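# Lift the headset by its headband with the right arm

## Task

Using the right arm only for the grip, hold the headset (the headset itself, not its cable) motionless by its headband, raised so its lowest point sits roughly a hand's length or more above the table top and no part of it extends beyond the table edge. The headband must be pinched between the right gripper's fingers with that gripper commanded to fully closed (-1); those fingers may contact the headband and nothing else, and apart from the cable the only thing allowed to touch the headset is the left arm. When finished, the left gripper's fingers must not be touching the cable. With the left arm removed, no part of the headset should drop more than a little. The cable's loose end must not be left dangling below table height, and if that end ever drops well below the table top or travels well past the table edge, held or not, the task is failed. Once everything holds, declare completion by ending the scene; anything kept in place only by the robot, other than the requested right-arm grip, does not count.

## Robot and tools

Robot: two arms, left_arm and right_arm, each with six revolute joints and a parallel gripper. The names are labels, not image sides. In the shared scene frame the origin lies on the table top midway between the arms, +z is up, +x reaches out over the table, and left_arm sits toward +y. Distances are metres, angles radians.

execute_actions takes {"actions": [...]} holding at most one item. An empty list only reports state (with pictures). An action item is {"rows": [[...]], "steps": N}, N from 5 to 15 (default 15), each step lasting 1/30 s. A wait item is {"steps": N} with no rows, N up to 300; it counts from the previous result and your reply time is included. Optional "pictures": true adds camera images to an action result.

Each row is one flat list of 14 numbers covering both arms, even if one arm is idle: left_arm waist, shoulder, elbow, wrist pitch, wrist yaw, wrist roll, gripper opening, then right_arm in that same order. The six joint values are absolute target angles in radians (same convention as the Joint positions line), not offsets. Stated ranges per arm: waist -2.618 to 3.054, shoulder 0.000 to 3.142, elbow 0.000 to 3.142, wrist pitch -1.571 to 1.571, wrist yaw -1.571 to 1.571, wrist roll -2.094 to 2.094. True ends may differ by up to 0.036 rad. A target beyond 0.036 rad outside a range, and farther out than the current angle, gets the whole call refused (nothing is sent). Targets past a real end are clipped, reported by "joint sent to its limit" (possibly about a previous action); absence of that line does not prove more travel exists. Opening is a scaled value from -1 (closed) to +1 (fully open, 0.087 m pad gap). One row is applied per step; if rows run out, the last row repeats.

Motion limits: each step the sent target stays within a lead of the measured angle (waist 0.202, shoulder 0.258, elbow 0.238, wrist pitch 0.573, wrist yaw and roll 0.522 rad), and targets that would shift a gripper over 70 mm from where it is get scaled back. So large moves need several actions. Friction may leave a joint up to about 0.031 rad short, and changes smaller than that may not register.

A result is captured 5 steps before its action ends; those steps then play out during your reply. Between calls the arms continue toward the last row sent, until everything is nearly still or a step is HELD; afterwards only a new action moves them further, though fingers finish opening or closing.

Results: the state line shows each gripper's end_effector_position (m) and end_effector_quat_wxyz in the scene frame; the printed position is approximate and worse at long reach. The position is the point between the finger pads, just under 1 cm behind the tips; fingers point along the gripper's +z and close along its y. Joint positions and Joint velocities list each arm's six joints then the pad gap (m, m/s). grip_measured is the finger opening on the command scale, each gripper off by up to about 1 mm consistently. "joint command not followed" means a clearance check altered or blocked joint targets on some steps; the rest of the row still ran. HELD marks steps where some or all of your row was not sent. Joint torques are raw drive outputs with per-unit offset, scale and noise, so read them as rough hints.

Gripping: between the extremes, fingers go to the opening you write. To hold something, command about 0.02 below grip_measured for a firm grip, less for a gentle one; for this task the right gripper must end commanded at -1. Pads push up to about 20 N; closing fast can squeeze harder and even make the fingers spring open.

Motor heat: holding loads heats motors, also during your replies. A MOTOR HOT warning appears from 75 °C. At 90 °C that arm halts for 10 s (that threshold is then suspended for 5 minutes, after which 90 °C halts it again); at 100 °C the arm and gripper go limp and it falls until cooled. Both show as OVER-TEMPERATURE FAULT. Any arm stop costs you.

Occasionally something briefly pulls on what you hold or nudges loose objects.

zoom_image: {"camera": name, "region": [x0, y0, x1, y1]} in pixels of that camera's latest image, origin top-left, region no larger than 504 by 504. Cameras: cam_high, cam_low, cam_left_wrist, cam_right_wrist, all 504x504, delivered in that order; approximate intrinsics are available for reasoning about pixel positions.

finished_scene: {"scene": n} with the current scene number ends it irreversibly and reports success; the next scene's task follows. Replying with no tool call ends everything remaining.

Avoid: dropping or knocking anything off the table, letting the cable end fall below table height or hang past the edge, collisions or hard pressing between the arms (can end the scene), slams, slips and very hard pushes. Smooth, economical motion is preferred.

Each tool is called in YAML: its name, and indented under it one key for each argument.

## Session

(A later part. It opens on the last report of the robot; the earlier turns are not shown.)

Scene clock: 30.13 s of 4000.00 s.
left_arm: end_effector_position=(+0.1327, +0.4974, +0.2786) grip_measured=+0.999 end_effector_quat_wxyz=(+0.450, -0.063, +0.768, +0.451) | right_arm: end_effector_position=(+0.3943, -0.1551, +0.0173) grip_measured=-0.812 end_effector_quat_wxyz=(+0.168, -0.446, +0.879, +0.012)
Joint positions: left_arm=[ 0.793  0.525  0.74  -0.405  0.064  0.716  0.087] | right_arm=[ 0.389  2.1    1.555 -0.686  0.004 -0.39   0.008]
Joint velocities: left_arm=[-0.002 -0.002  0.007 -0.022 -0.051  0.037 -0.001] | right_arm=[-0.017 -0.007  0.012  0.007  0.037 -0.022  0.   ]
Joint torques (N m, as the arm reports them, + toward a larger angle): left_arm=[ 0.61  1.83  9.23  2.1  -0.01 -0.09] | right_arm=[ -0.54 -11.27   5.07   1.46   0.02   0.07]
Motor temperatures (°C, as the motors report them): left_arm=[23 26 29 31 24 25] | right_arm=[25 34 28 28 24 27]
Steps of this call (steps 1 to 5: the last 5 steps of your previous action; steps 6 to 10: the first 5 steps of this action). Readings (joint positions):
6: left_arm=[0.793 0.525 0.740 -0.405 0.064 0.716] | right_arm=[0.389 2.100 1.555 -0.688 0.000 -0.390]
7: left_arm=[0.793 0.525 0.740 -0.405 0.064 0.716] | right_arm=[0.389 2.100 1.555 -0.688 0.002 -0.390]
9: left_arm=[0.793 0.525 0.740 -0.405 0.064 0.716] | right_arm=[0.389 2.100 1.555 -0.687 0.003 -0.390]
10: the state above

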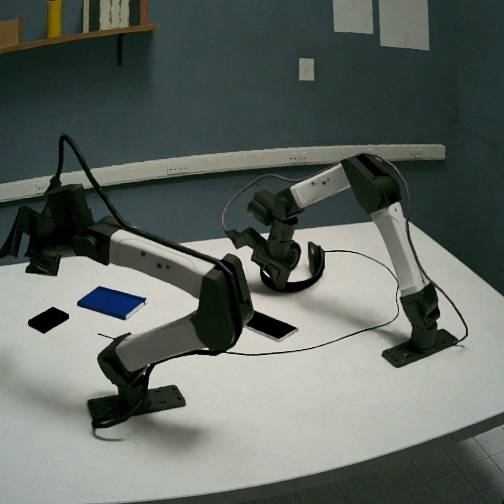

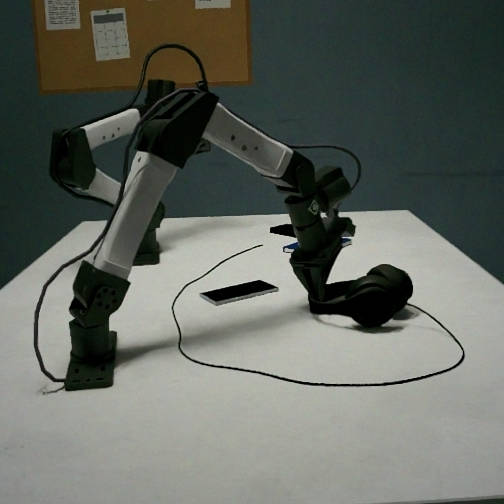

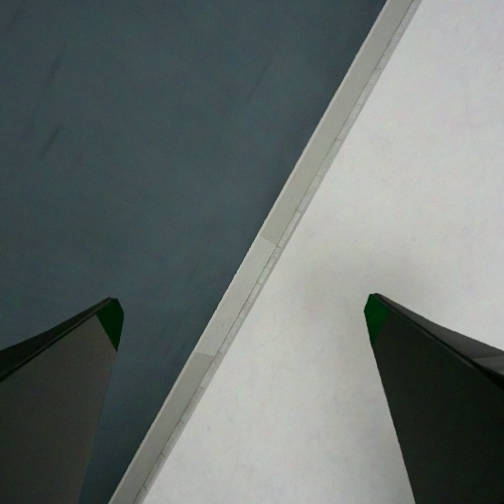

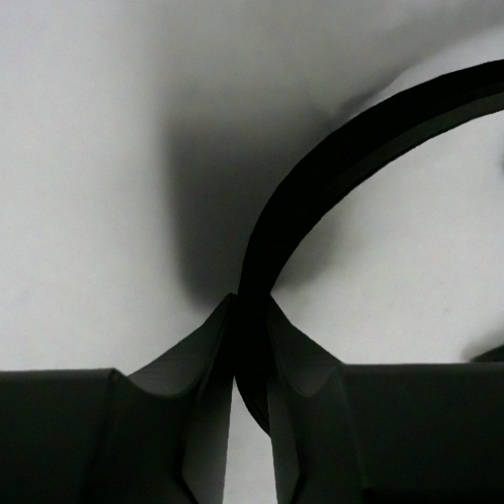

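execute_actions:
  actions:
    - {"rows": [[0.793,0.525,0.74,-0.405,0.064,0.716,1,0.381,2.094,1.55,-0.690,-0.001,-0.384,-1],[0.793,0.525,0.74,-0.405,0.064,0.716,1,0.380,2.087,1.557,-0.700,-0.004,-0.381,-1],[0.793,0.525,0.74,-0.405,0.064,0.716,1,0.378,2.079,1.565,-0.712,-0.008,-0.377,-1],[0.793,0.525,0.74,-0.405,0.064,0.716,1,0.376,2.070,1.572,-0.725,-0.015,-0.371,-1],[0.793,0.525,0.74,-0.405,0.064,0.716,1,0.374,2.063,1.572,-0.738,-0.023,-0.363,-1],[0.793,0.525,0.74,-0.405,0.064,0.716,1,0.371,2.056,1.572,-0.752,-0.034,-0.353,-1],[0.793,0.525,0.74,-0.405,0.064,0.716,1,0.367,2.048,1.572,-0.767,-0.045,-0.342,-1],[0.793,0.525,0.74,-0.405,0.064,0.716,1,0.363,2.0385,1.572,-0.783,-0.059,-0.329,-1],[0.793,0.525,0.74,-0.405,0.064,0.716,1,0.358,2.0285,1.572,-0.800,-0.074,-0.314,-1],[0.793,0.525,0.74,-0.405,0.064,0.716,1,0.353,2.018,1.572,-0.8165,-0.090,-0.299,-1],[0.793,0.525,0.74,-0.405,0.064,0.716,1,0.348,2.006,1.572,-0.833,-0.108,-0.282,-1],[0.793,0.525,0.74,-0.405,0.064,0.716,1,0.342,1.995,1.572,-0.850,-0.127,-0.263,-1],[0.793,0.525,0.74,-0.405,0.064,0.716,1,0.336,1.983,1.572,-0.866,-0.147,-0.244,-1],[0.793,0.525,0.74,-0.405,0.064,0.716,1,0.329,1.970,1.572,-0.881,-0.168,-0.224,-1],[0.793,0.525,0.74,-0.405,0.064,0.716,1,0.322,1.958,1.572,-0.895,-0.190,-0.203,-1]], "steps": 15}

execute_actions:
  actions:
    - {"rows": [[0.793,0.525,0.74,-0.405,0.064,0.716,1,0.315,1.946,1.572,-0.9075,-0.212,-0.181,-1],[0.793,0.525,0.74,-0.405,0.064,0.716,1,0.308,1.934,1.572,-0.919,-0.236,-0.159,-1],[0.793,0.525,0.74,-0.405,0.064,0.716,1,0.301,1.922,1.572,-0.929,-0.259,-0.136,-1],[0.793,0.525,0.74,-0.405,0.064,0.716,1,0.293,1.911,1.572,-0.9375,-0.283,-0.113,-1],[0.793,0.525,0.74,-0.405,0.064,0.716,1,0.286,1.900,1.572,-0.944,-0.3075,-0.090,-1],[0.793,0.525,0.74,-0.405,0.064,0.716,1,0.279,1.890,1.572,-0.950,-0.332,-0.067,-1],[0.793,0.525,0.74,-0.405,0.064,0.716,1,0.271,1.880,1.572,-0.953,-0.356,-0.044,-1],[0.793,0.525,0.74,-0.405,0.064,0.716,1,0.264,1.871,1.572,-0.955,-0.379,-0.021,-1],[0.793,0.525,0.74,-0.405,0.064,0.716,1,0.257,1.863,1.572,-0.955,-0.403,0.001,-1],[0.793,0.525,0.74,-0.405,0.064,0.716,1,0.250,1.8555,1.572,-0.955,-0.425,0.023,-1],[0.793,0.525,0.74,-0.405,0.064,0.716,1,0.243,1.849,1.572,-0.955,-0.447,0.044,-1],[0.793,0.525,0.74,-0.405,0.064,0.716,1,0.236,1.8425,1.572,-0.955,-0.468,0.064,-1],[0.793,0.525,0.74,-0.405,0.064,0.716,1,0.230,1.837,1.572,-0.955,-0.488,0.083,-1],[0.793,0.525,0.74,-0.405,0.064,0.716,1,0.224,1.832,1.572,-0.955,-0.507,0.102,-1],[0.793,0.525,0.74,-0.405,0.064,0.716,1,0.219,1.828,1.572,-0.955,-0.525,0.119,-1]], "steps": 15}

execute_actions:
  actions:
    - {"rows": [[0.793,0.525,0.74,-0.405,0.064,0.716,1,0.214,1.825,1.572,-0.955,-0.541,0.134,-1],[0.793,0.525,0.74,-0.405,0.064,0.716,1,0.209,1.822,1.572,-0.955,-0.556,0.149,-1],[0.793,0.525,0.74,-0.405,0.064,0.716,1,0.205,1.819,1.572,-0.955,-0.570,0.162,-1],[0.793,0.525,0.74,-0.405,0.064,0.716,1,0.201,1.817,1.572,-0.955,-0.581,0.173,-1],[0.793,0.525,0.74,-0.405,0.064,0.716,1,0.198,1.8155,1.572,-0.955,-0.592,0.183,-1],[0.793,0.525,0.74,-0.405,0.064,0.716,1,0.196,1.814,1.572,-0.955,-0.600,0.191,-1],[0.793,0.525,0.74,-0.405,0.064,0.716,1,0.194,1.813,1.572,-0.955,-0.607,0.197,-1],[0.793,0.525,0.74,-0.405,0.064,0.716,1,0.192,1.8125,1.572,-0.955,-0.611,0.201,-1],[0.793,0.525,0.74,-0.405,0.064,0.716,1,0.191,1.812,1.572,-0.955,-0.614,0.204,-1],[0.793,0.525,0.74,-0.405,0.064,0.716,1,0.191,1.812,1.572,-0.955,-0.615,0.205,-1]], "steps": 10}

execute_actions:
  actions:
    - {"steps": 14}
  pictures: true

Scene clock: 35.73 s of 4000.00 s.
left_arm: end_effector_position=(+0.1327, +0.4974, +0.2786) grip_measured=+0.999 end_effector_quat_wxyz=(+0.450, -0.063, +0.768, +0.451) | right_arm: end_effector_position=(+0.3850, -0.1589, +0.0320) grip_measured=-0.828 end_effector_quat_wxyz=(+0.161, -0.427, +0.889, +0.032)
Joint positions: left_arm=[ 0.793  0.525  0.74  -0.405  0.064  0.716  0.087] | right_arm=[ 0.374  2.058  1.555 -0.739 -0.034 -0.355  0.008]
Joint velocities: left_arm=[ 0.002 -0.012 -0.007  0.037 -0.081 -0.022  0.   ] | right_arm=[-0.129 -0.232 -0.002 -0.535 -0.505  0.33  -0.001]
Joint torques (N m, as the arm reports them, + toward a larger angle): left_arm=[ 0.61  1.82  9.23  2.1   0.   -0.09] | right_arm=[ -0.84 -13.15   7.49   1.14   0.06   0.15]
Motor temperatures (°C, as the motors report them): left_arm=[23 26 30 31 24 25] | right_arm=[25 36 28 28 24 27]
Steps of this call (steps 1 to 5: the last 5 steps of your previous action; steps 6 to 15: the robot went on to your last target; steps 16 to 90: nothing new was sent; then 2.27 s passed at rest; steps 91 to 100: the first 10 steps of this action). Readings (joint positions):
91: left_arm=[0.793 0.525 0.740 -0.405 0.064 0.716] | right_arm=[0.389 2.100 1.555 -0.686 0.005 -0.390]
92: left_arm=[0.793 0.525 0.740 -0.405 0.064 0.716] | right_arm=[0.389 2.100 1.555 -0.687 0.005 -0.390]
94: left_arm=[0.793 0.525 0.740 -0.405 0.064 0.716] | right_arm=[0.389 2.097 1.555 -0.690 0.005 -0.389]
98: left_arm=[0.793 0.525 0.740 -0.405 0.064 0.716] | right_arm=[0.381 2.074 1.555 -0.713 -0.010 -0.374]
100: the state above

Scene clock: 36.23 s of 4000.00 s.
left_arm: end_effector_position=(+0.1327, +0.4974, +0.2786) grip_measured=+0.999 end_effector_quat_wxyz=(+0.450, -0.063, +0.768, +0.451) | right_arm: end_effector_position=(+0.3340, -0.1612, +0.0939) grip_measured=-0.828 end_effector_quat_wxyz=(+0.104, -0.264, +0.940, +0.187)
Joint positions: left_arm=[ 0.793  0.525  0.74  -0.405  0.064  0.716  0.087] | right_arm=[ 0.271  1.9    1.555 -0.948 -0.335 -0.068  0.008]
Joint velocities: left_arm=[ 0.007 -0.012  0.007  0.007  0.066  0.066 -0.   ] | right_arm=[-0.193 -0.266  0.007 -0.037 -0.637  0.652  0.001]
Joint torques (N m, as the arm reports them, + toward a larger angle): left_arm=[ 0.61  1.82  9.24  2.1  -0.01 -0.08] | right_arm=[ -0.43 -12.32   7.48   1.33  -0.04  -0.02]
Motor temperatures (°C, as the motors report them): left_arm=[23 26 30 32 24 25] | right_arm=[25 36 28 28 24 27]
Steps of this call (steps 1 to 5: the last 5 steps of your previous action; steps 6 to 15: the first 10 steps of this action). Readings (joint positions):
6: left_arm=[0.793 0.525 0.740 -0.405 0.064 0.716] | right_arm=[0.338 1.998 1.555 -0.843 -0.136 -0.262]
7: left_arm=[0.793 0.525 0.740 -0.405 0.064 0.716] | right_arm=[0.331 1.986 1.555 -0.860 -0.156 -0.242]
9: left_arm=[0.793 0.525 0.740 -0.405 0.064 0.716] | right_arm=[0.315 1.963 1.555 -0.892 -0.201 -0.200]
13: left_arm=[0.793 0.525 0.740 -0.405 0.064 0.716] | right_arm=[0.286 1.920 1.555 -0.936 -0.290 -0.112]
15: the state above

Scene clock: 36.57 s of 4000.00 s.
left_arm: end_effector_position=(+0.1327, +0.4974, +0.2786) grip_measured=+0.999 end_effector_quat_wxyz=(+0.450, -0.063, +0.768, +0.451) | right_arm: end_effector_position=(+0.3250, -0.1487, +0.1286) grip_measured=-0.828 end_effector_quat_wxyz=(+0.085, -0.161, +0.941, +0.285)
Joint positions: left_arm=[ 0.793  0.525  0.74  -0.405  0.064  0.716  0.087] | right_arm=[ 0.213  1.848  1.555 -0.961 -0.523  0.121  0.008]
Joint velocities: left_arm=[-0.017 -0.007 -0.012 -0.022  0.007 -0.007 -0.   ] | right_arm=[-0.115 -0.056  0.012 -0.081 -0.359  0.432  0.   ]
Joint torques (N m, as the arm reports them, + toward a larger angle): left_arm=[ 0.6   1.82  9.23  2.11  0.   -0.09] | right_arm=[ -0.69 -11.92   7.59   1.25  -0.24  -0.02]
Motor temperatures (°C, as the motors report them): left_arm=[23 26 30 32 24 25] | right_arm=[25 36 28 28 24 27]
Steps of this call (steps 1 to 5: the last 5 steps of your previous action; steps 6 to 10: the first 5 steps of this action). Readings (joint positions):
6: left_arm=[0.793 0.525 0.740 -0.405 0.064 0.716] | right_arm=[0.232 1.860 1.555 -0.960 -0.458 0.056]
7: left_arm=[0.793 0.525 0.740 -0.405 0.064 0.716] | right_arm=[0.226 1.856 1.555 -0.960 -0.476 0.074]
9: left_arm=[0.793 0.525 0.740 -0.405 0.064 0.716] | right_arm=[0.217 1.851 1.555 -0.961 -0.508 0.106]
10: the state above

Scene clock: 37.03 s of 4000.00 s.
left_arm: end_effector_position=(+0.1327, +0.4974, +0.2786) grip_measured=+0.999 end_effector_quat_wxyz=(+0.450, -0.063, +0.768, +0.451) | right_arm: end_effector_position=(+0.3206, -0.1410, +0.1393) grip_measured=-0.828 end_effector_quat_wxyz=(+0.067, -0.125, +0.936, +0.321)
Joint positions: left_arm=[ 0.793  0.525  0.74  -0.405  0.064  0.716  0.087] | right_arm=[ 0.201  1.843  1.555 -0.961 -0.597  0.198  0.008]
Joint velocities: left_arm=[-0.017 -0.012 -0.002  0.007 -0.007  0.007  0.   ] | right_arm=[-0.002 -0.007 -0.002 -0.022 -0.037  0.007 -0.001]
Joint torques (N m, as the arm reports them, + toward a larger angle): left_arm=[ 0.6   1.81  9.24  2.11 -0.01 -0.09] | right_arm=[ -0.65 -11.91   7.4    1.28  -0.39   0.05]
Motor temperatures (°C, as the motors report them): left_arm=[23 26 30 32 24 25] | right_arm=[25 37 28 28 24 27]
Kept back: nothing.
Steps of this call (steps 1 to 5: the last 5 steps of your previous action; steps 6 to 14: the robot went on to your last target). Readings (joint positions):
1: left_arm=[0.793 0.525 0.740 -0.405 0.064 0.716] | right_arm=[0.210 1.847 1.555 -0.961 -0.535 0.135]
2: left_arm=[0.793 0.525 0.740 -0.405 0.064 0.716] | right_arm=[0.207 1.845 1.555 -0.961 -0.547 0.146]
4: left_arm=[0.793 0.525 0.740 -0.405 0.064 0.716] | right_arm=[0.203 1.843 1.555 -0.961 -0.566 0.166]
8: left_arm=[0.793 0.525 0.740 -0.405 0.064 0.716] | right_arm=[0.201 1.843 1.555 -0.961 -0.587 0.187]
14: the state above

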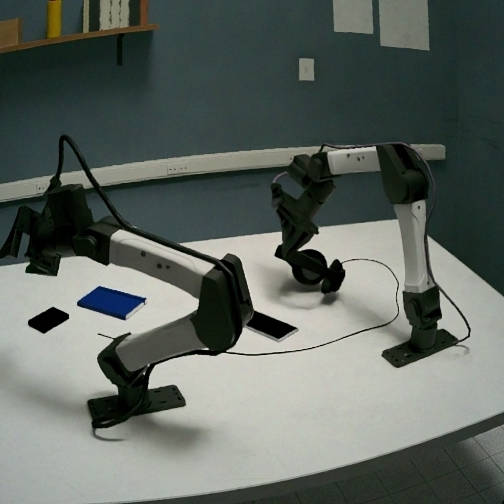

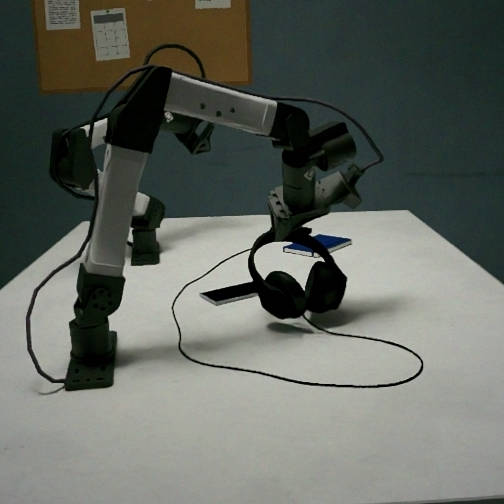

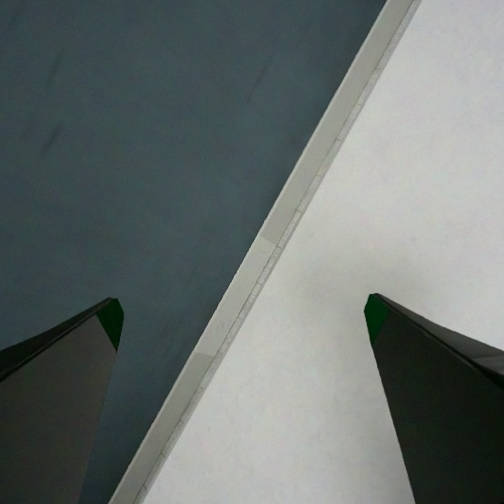

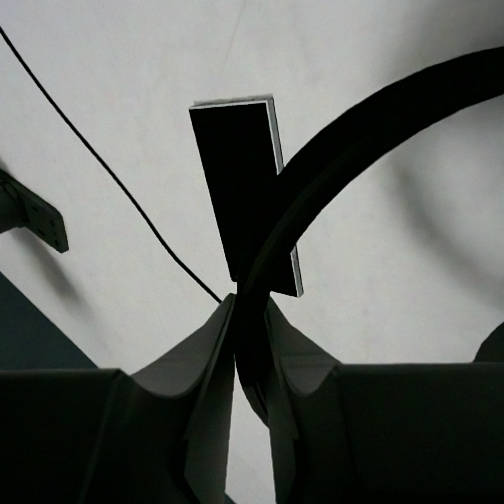

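execute_actions:
  actions:
    - {"rows": [[0.793,0.525,0.74,-0.405,0.064,0.716,1,0.191,1.812,1.572,-0.954,-0.615,0.207,-1],[0.793,0.525,0.74,-0.405,0.064,0.716,1,0.191,1.811,1.572,-0.952,-0.615,0.212,-1],[0.793,0.525,0.74,-0.405,0.064,0.716,1,0.191,1.809,1.572,-0.948,-0.615,0.220,-1],[0.793,0.525,0.74,-0.405,0.064,0.716,1,0.191,1.806,1.572,-0.943,-0.615,0.232,-1],[0.793,0.525,0.74,-0.405,0.064,0.716,1,0.191,1.803,1.572,-0.936,-0.615,0.246,-1],[0.793,0.525,0.74,-0.405,0.064,0.716,1,0.191,1.799,1.573,-0.927,-0.615,0.264,-1],[0.793,0.525,0.74,-0.405,0.064,0.716,1,0.191,1.795,1.573,-0.917,-0.615,0.286,-1],[0.793,0.525,0.74,-0.405,0.064,0.716,1,0.191,1.790,1.573,-0.906,-0.615,0.310,-1],[0.793,0.525,0.74,-0.405,0.064,0.716,1,0.191,1.784,1.573,-0.892,-0.615,0.337,-1],[0.793,0.525,0.74,-0.405,0.064,0.716,1,0.191,1.778,1.574,-0.877,-0.615,0.366,-1],[0.793,0.525,0.74,-0.405,0.064,0.716,1,0.191,1.771,1.574,-0.860,-0.615,0.399,-1],[0.793,0.525,0.74,-0.405,0.064,0.716,1,0.191,1.764,1.574,-0.842,-0.615,0.434,-1],[0.793,0.525,0.74,-0.405,0.064,0.716,1,0.191,1.756,1.574,-0.821,-0.615,0.471,-1],[0.793,0.525,0.74,-0.405,0.064,0.716,1,0.191,1.748,1.575,-0.799,-0.615,0.510,-1],[0.793,0.525,0.74,-0.405,0.064,0.716,1,0.191,1.739,1.575,-0.776,-0.615,0.551,-1]], "steps": 15}

execute_actions:
  actions:
    - {"rows": [[0.793,0.525,0.74,-0.405,0.064,0.716,1,0.191,1.730,1.575,-0.750,-0.615,0.593,-1],[0.793,0.525,0.74,-0.405,0.064,0.716,1,0.191,1.721,1.576,-0.723,-0.615,0.638,-1],[0.793,0.525,0.74,-0.405,0.064,0.716,1,0.191,1.711,1.576,-0.694,-0.615,0.683,-1],[0.793,0.525,0.74,-0.405,0.064,0.716,1,0.191,1.701,1.576,-0.664,-0.615,0.730,-1],[0.793,0.525,0.74,-0.405,0.064,0.716,1,0.191,1.691,1.577,-0.632,-0.615,0.776,-1],[0.793,0.525,0.74,-0.405,0.064,0.716,1,0.191,1.681,1.577,-0.599,-0.615,0.824,-1],[0.793,0.525,0.74,-0.405,0.064,0.716,1,0.191,1.671,1.577,-0.565,-0.615,0.873,-1],[0.793,0.525,0.74,-0.405,0.064,0.716,1,0.191,1.661,1.578,-0.530,-0.615,0.920,-1],[0.793,0.525,0.74,-0.405,0.064,0.716,1,0.191,1.651,1.578,-0.494,-0.615,0.969,-1],[0.793,0.525,0.74,-0.405,0.064,0.716,1,0.191,1.641,1.578,-0.457,-0.615,1.017,-1],[0.793,0.525,0.74,-0.405,0.064,0.716,1,0.191,1.631,1.579,-0.420,-0.615,1.063,-1],[0.793,0.525,0.74,-0.405,0.064,0.716,1,0.191,1.621,1.579,-0.382,-0.615,1.110,-1],[0.793,0.525,0.74,-0.405,0.064,0.716,1,0.191,1.611,1.579,-0.345,-0.615,1.155,-1],[0.793,0.525,0.74,-0.405,0.064,0.716,1,0.191,1.602,1.58,-0.307,-0.615,1.200,-1],[0.793,0.525,0.74,-0.405,0.064,0.716,1,0.191,1.593,1.58,-0.271,-0.615,1.242,-1]], "steps": 15}

execute_actions:
  actions:
    - {"rows": [[0.793,0.525,0.74,-0.405,0.064,0.716,1,0.191,1.584,1.58,-0.235,-0.615,1.283,-1],[0.793,0.525,0.74,-0.405,0.064,0.716,1,0.191,1.576,1.58,-0.200,-0.615,1.322,-1],[0.793,0.525,0.74,-0.405,0.064,0.716,1,0.191,1.568,1.58,-0.166,-0.615,1.359,-1],[0.793,0.525,0.74,-0.405,0.064,0.716,1,0.191,1.561,1.58,-0.134,-0.615,1.394,-1],[0.793,0.525,0.74,-0.405,0.064,0.716,1,0.191,1.554,1.58,-0.103,-0.615,1.427,-1],[0.793,0.525,0.74,-0.405,0.064,0.716,1,0.191,1.548,1.58,-0.075,-0.615,1.456,-1],[0.793,0.525,0.74,-0.405,0.064,0.716,1,0.191,1.542,1.58,-0.049,-0.615,1.483,-1],[0.793,0.525,0.74,-0.405,0.064,0.716,1,0.191,1.537,1.58,-0.026,-0.615,1.507,-1],[0.793,0.525,0.74,-0.405,0.064,0.716,1,0.191,1.533,1.58,-0.005,-0.615,1.528,-1],[0.793,0.525,0.74,-0.405,0.064,0.716,1,0.191,1.529,1.58,0.013,-0.615,1.547,-1],[0.793,0.525,0.74,-0.405,0.064,0.716,1,0.191,1.526,1.58,0.028,-0.615,1.561,-1],[0.793,0.525,0.74,-0.405,0.064,0.716,1,0.191,1.523,1.58,0.040,-0.615,1.573,-1],[0.793,0.525,0.74,-0.405,0.064,0.716,1,0.191,1.521,1.58,0.048,-0.615,1.581,-1],[0.793,0.525,0.74,-0.405,0.064,0.716,1,0.191,1.520,1.58,0.053,-0.615,1.586,-1],[0.793,0.525,0.74,-0.405,0.064,0.716,1,0.191,1.520,1.58,0.055,-0.615,1.588,-1]], "steps": 15}

execute_actions:
  actions:
    - {"steps": 25}
  pictures: true

Scene clock: 39.60 s of 4000.00 s.
left_arm: end_effector_position=(+0.1327, +0.4974, +0.2786) grip_measured=+0.999 end_effector_quat_wxyz=(+0.450, -0.063, +0.768, +0.451) | right_arm: end_effector_position=(+0.3229, -0.1367, +0.1489) grip_measured=-0.828 end_effector_quat_wxyz=(+0.070, -0.091, +0.937, +0.329)
Joint positions: left_arm=[ 0.793  0.525  0.74  -0.405  0.064  0.716  0.087] | right_arm=[ 0.201  1.824  1.555 -0.942 -0.599  0.281  0.008]
Joint velocities: left_arm=[-0.007 -0.002  0.022 -0.051 -0.037  0.022 -0.   ] | right_arm=[-0.017 -0.159 -0.012  0.212 -0.037  0.579  0.   ]
Joint torques (N m, as the arm reports them, + toward a larger angle): left_arm=[ 0.6   1.83  9.23  2.1  -0.01 -0.08] | right_arm=[ -0.52 -12.24   7.65   1.61  -0.38   0.03]
Motor temperatures (°C, as the motors report them): left_arm=[23 26 30 32 24 25] | right_arm=[25 37 28 28 24 27]
Steps of this call (steps 1 to 30: the robot went on to your last target; steps 31 to 67: nothing new was sent; steps 68 to 77: the first 10 steps of this action). Readings (joint positions):
68: left_arm=[0.793 0.525 0.740 -0.405 0.064 0.716] | right_arm=[0.201 1.843 1.555 -0.961 -0.599 0.201]
69: left_arm=[0.793 0.525 0.740 -0.405 0.064 0.716] | right_arm=[0.201 1.843 1.555 -0.961 -0.599 0.202]
71: left_arm=[0.793 0.525 0.740 -0.405 0.064 0.716] | right_arm=[0.201 1.843 1.555 -0.961 -0.599 0.208]
75: left_arm=[0.793 0.525 0.740 -0.405 0.064 0.716] | right_arm=[0.201 1.834 1.555 -0.955 -0.599 0.246]
77: the state above

Scene clock: 40.10 s of 4000.00 s.
left_arm: end_effector_position=(+0.1327, +0.4974, +0.2786) grip_measured=+0.999 end_effector_quat_wxyz=(+0.450, -0.063, +0.768, +0.451) | right_arm: end_effector_position=(+0.3653, -0.1040, +0.2403) grip_measured=-0.828 end_effector_quat_wxyz=(+0.156, +0.087, +0.884, +0.432)
Joint positions: left_arm=[ 0.793  0.525  0.74  -0.405  0.064  0.716  0.087] | right_arm=[ 0.201  1.691  1.555 -0.639 -0.599  0.818  0.008]
Joint velocities: left_arm=[ 0.012 -0.032 -0.012  0.037 -0.037 -0.037 -0.   ] | right_arm=[-0.022 -0.291 -0.007  0.901  0.051  1.282 -0.001]
Joint torques (N m, as the arm reports them, + toward a larger angle): left_arm=[ 0.61  1.81  9.22  2.11 -0.01 -0.09] | right_arm=[ -0.65 -11.24   8.3    2.51  -0.32   0.05]
Motor temperatures (°C, as the motors report them): left_arm=[23 26 30 32 24 25] | right_arm=[25 38 29 28 24 27]
Steps of this call (steps 1 to 5: the last 5 steps of your previous action; steps 6 to 15: the first 10 steps of this action). Readings (joint positions):
6: left_arm=[0.793 0.525 0.740 -0.405 0.064 0.716] | right_arm=[0.201 1.778 1.555 -0.862 -0.599 0.445]
7: left_arm=[0.793 0.525 0.740 -0.405 0.064 0.716] | right_arm=[0.201 1.769 1.555 -0.843 -0.599 0.481]
9: left_arm=[0.793 0.525 0.740 -0.405 0.064 0.716] | right_arm=[0.201 1.751 1.555 -0.801 -0.599 0.558]
13: left_arm=[0.793 0.525 0.740 -0.405 0.064 0.716] | right_arm=[0.201 1.711 1.555 -0.698 -0.599 0.727]
15: the state above

Scene clock: 40.60 s of 4000.00 s.
left_arm: end_effector_position=(+0.1327, +0.4974, +0.2786) grip_measured=+0.999 end_effector_quat_wxyz=(+0.450, -0.063, +0.768, +0.451) | right_arm: end_effector_position=(+0.3896, -0.0853, +0.3949) grip_measured=-0.829 end_effector_quat_wxyz=(+0.212, +0.204, +0.727, +0.620)
Joint positions: left_arm=[ 0.793  0.525  0.74  -0.405  0.064  0.716  0.087] | right_arm=[ 0.201  1.566  1.555 -0.161 -0.599  1.417  0.008]
Joint velocities: left_arm=[ 0.002  0.017 -0.012  0.022  0.037 -0.037  0.   ] | right_arm=[ 0.002 -0.129 -0.017  0.696 -0.095  0.799  0.   ]
Joint torques (N m, as the arm reports them, + toward a larger angle): left_arm=[ 0.61  1.81  9.23  2.1  -0.01 -0.09] | right_arm=[ -0.8  -10.11   8.54   3.1   -0.11   0.1 ]
Motor temperatures (°C, as the motors report them): left_arm=[23 26 30 32 24 25] | right_arm=[25 38 29 28 24 27]
Steps of this call (steps 1 to 5: the last 5 steps of your previous action; steps 6 to 15: the first 10 steps of this action). Readings (joint positions):
6: left_arm=[0.793 0.525 0.740 -0.405 0.064 0.716] | right_arm=[0.201 1.632 1.555 -0.441 -0.599 1.089]
7: left_arm=[0.793 0.525 0.740 -0.405 0.064 0.716] | right_arm=[0.201 1.623 1.555 -0.407 -0.599 1.131]
9: left_arm=[0.793 0.525 0.740 -0.405 0.064 0.716] | right_arm=[0.201 1.606 1.555 -0.340 -0.599 1.213]
13: left_arm=[0.793 0.525 0.740 -0.405 0.064 0.716] | right_arm=[0.201 1.577 1.555 -0.215 -0.599 1.358]
15: the state above

Scene clock: 41.43 s of 4000.00 s.
left_arm: end_effector_position=(+0.1327, +0.4974, +0.2786) grip_measured=+0.999 end_effector_quat_wxyz=(+0.450, -0.063, +0.768, +0.451) | right_arm: end_effector_position=(+0.3861, -0.0854, +0.4361) grip_measured=-0.829 end_effector_quat_wxyz=(+0.205, +0.216, +0.679, +0.672)
Joint positions: left_arm=[ 0.793  0.525  0.74  -0.405  0.064  0.716  0.087] | right_arm=[ 0.201  1.547  1.555 -0.025 -0.605  1.573  0.008]
Joint velocities: left_arm=[-0.002 -0.007  0.012  0.081 -0.095 -0.037  0.001] | right_arm=[-0.002 -0.007  0.002 -0.007 -0.066 -0.051  0.   ]
Joint torques (N m, as the arm reports them, + toward a larger angle): left_arm=[ 0.6   1.82  9.23  2.1  -0.01 -0.09] | right_arm=[-0.81 -9.64  8.61  3.17 -0.03  0.11]
Motor temperatures (°C, as the motors report them): left_arm=[23 26 30 32 24 25] | right_arm=[25 38 29 29 24 27]
Kept back: nothing.
Steps of this call (steps 1 to 5: the last 5 steps of your previous action; steps 6 to 25: the robot went on to your last target). Readings (joint positions):
1: left_arm=[0.793 0.525 0.740 -0.405 0.064 0.716] | right_arm=[0.201 1.561 1.555 -0.136 -0.599 1.443]
2: left_arm=[0.793 0.525 0.740 -0.405 0.064 0.716] | right_arm=[0.201 1.557 1.555 -0.115 -0.600 1.466]
4: left_arm=[0.793 0.525 0.740 -0.405 0.064 0.716] | right_arm=[0.201 1.551 1.555 -0.079 -0.601 1.504]
8: left_arm=[0.793 0.525 0.740 -0.405 0.064 0.716] | right_arm=[0.201 1.547 1.555 -0.038 -0.603 1.546]
25: the state above

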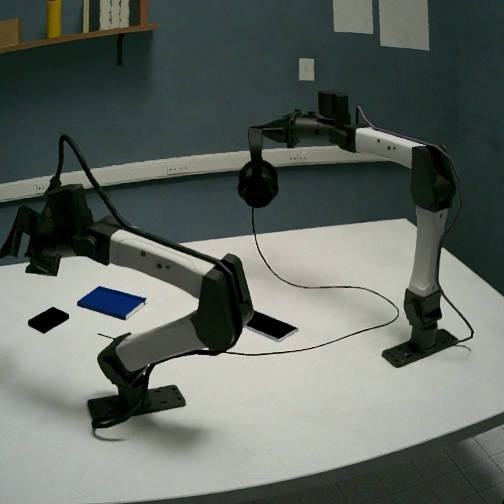

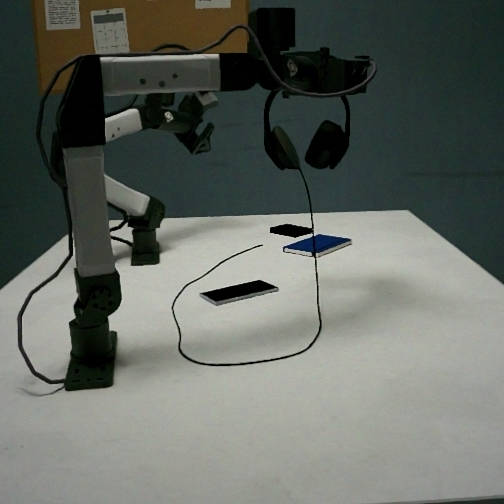

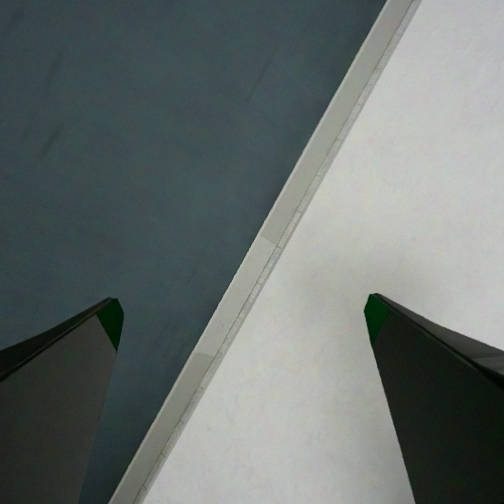

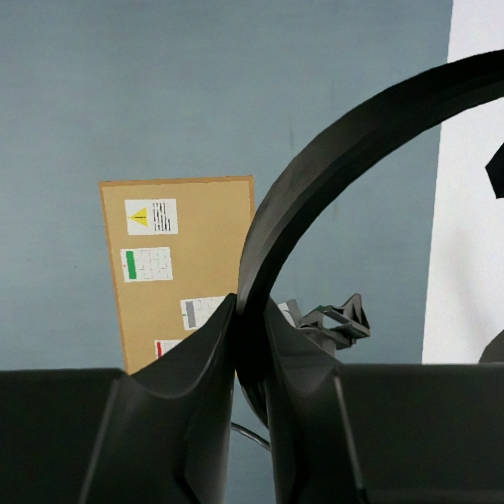

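execute_actions:
  actions: []

Scene clock: 42.03 s of 4000.00 s.
left_arm: end_effector_position=(+0.1327, +0.4974, +0.2786) grip_measured=+0.999 end_effector_quat_wxyz=(+0.450, -0.063, +0.768, +0.451) | right_arm: end_effector_position=(+0.3861, -0.0854, +0.4362) grip_measured=-0.829 end_effector_quat_wxyz=(+0.204, +0.216, +0.679, +0.672)
Joint positions: left_arm=[ 0.793  0.525  0.74  -0.405  0.064  0.716  0.087] | right_arm=[ 0.201  1.547  1.555 -0.025 -0.605  1.574  0.008]
Joint velocities: left_arm=[-0.012  0.017 -0.027  0.037 -0.066 -0.066  0.   ] | right_arm=[ 0.002 -0.017  0.012 -0.066 -0.066  0.037  0.   ]
Joint torques (N m, as the arm reports them, + toward a larger angle): left_arm=[ 0.61  1.81  9.24  2.1  -0.01 -0.09] | right_arm=[-0.48 -9.42  8.69  3.22 -0.06  0.11]
Motor temperatures (°C, as the motors report them): left_arm=[23 26 30 32 24 25] | right_arm=[25 38 29 29 24 27]
Kept back: nothing.
Steps of this call (steps 1 to 15: the robot went on to your last target; steps 16 to 18: nothing new was sent). Readings (joint positions):
1: left_arm=[0.793 0.525 0.740 -0.405 0.064 0.716] | right_arm=[0.201 1.547 1.555 -0.025 -0.605 1.573]
2: left_arm=[0.793 0.525 0.740 -0.405 0.064 0.716] | right_arm=[0.201 1.547 1.555 -0.025 -0.605 1.573]
4: left_arm=[0.793 0.525 0.740 -0.405 0.064 0.716] | right_arm=[0.201 1.547 1.555 -0.025 -0.605 1.574]
8: left_arm=[0.793 0.525 0.740 -0.405 0.064 0.716] | right_arm=[0.201 1.547 1.555 -0.025 -0.605 1.574]
18: the state above
All arms were judged still, so your last target was given up. Only a new action makes them travel on or press farther. Fingers that are still opening or closing keep moving.

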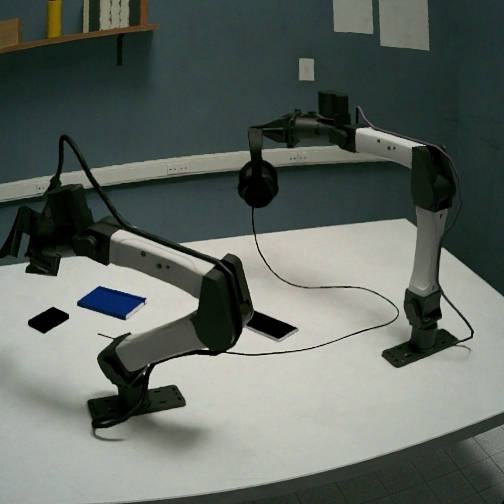

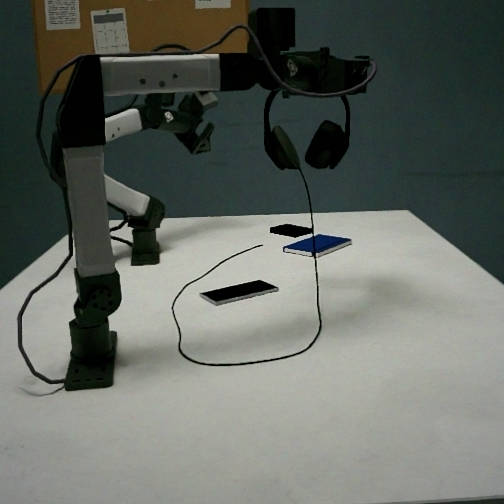

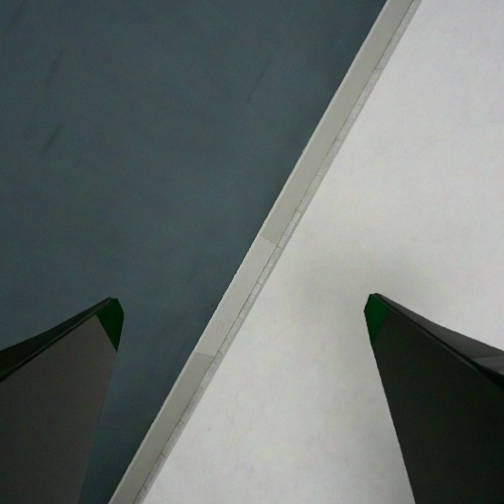

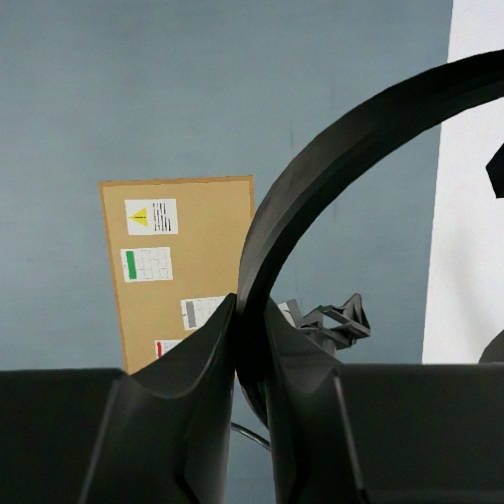

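finished_scene:
  scene: 1

The scene is finished: the task was done.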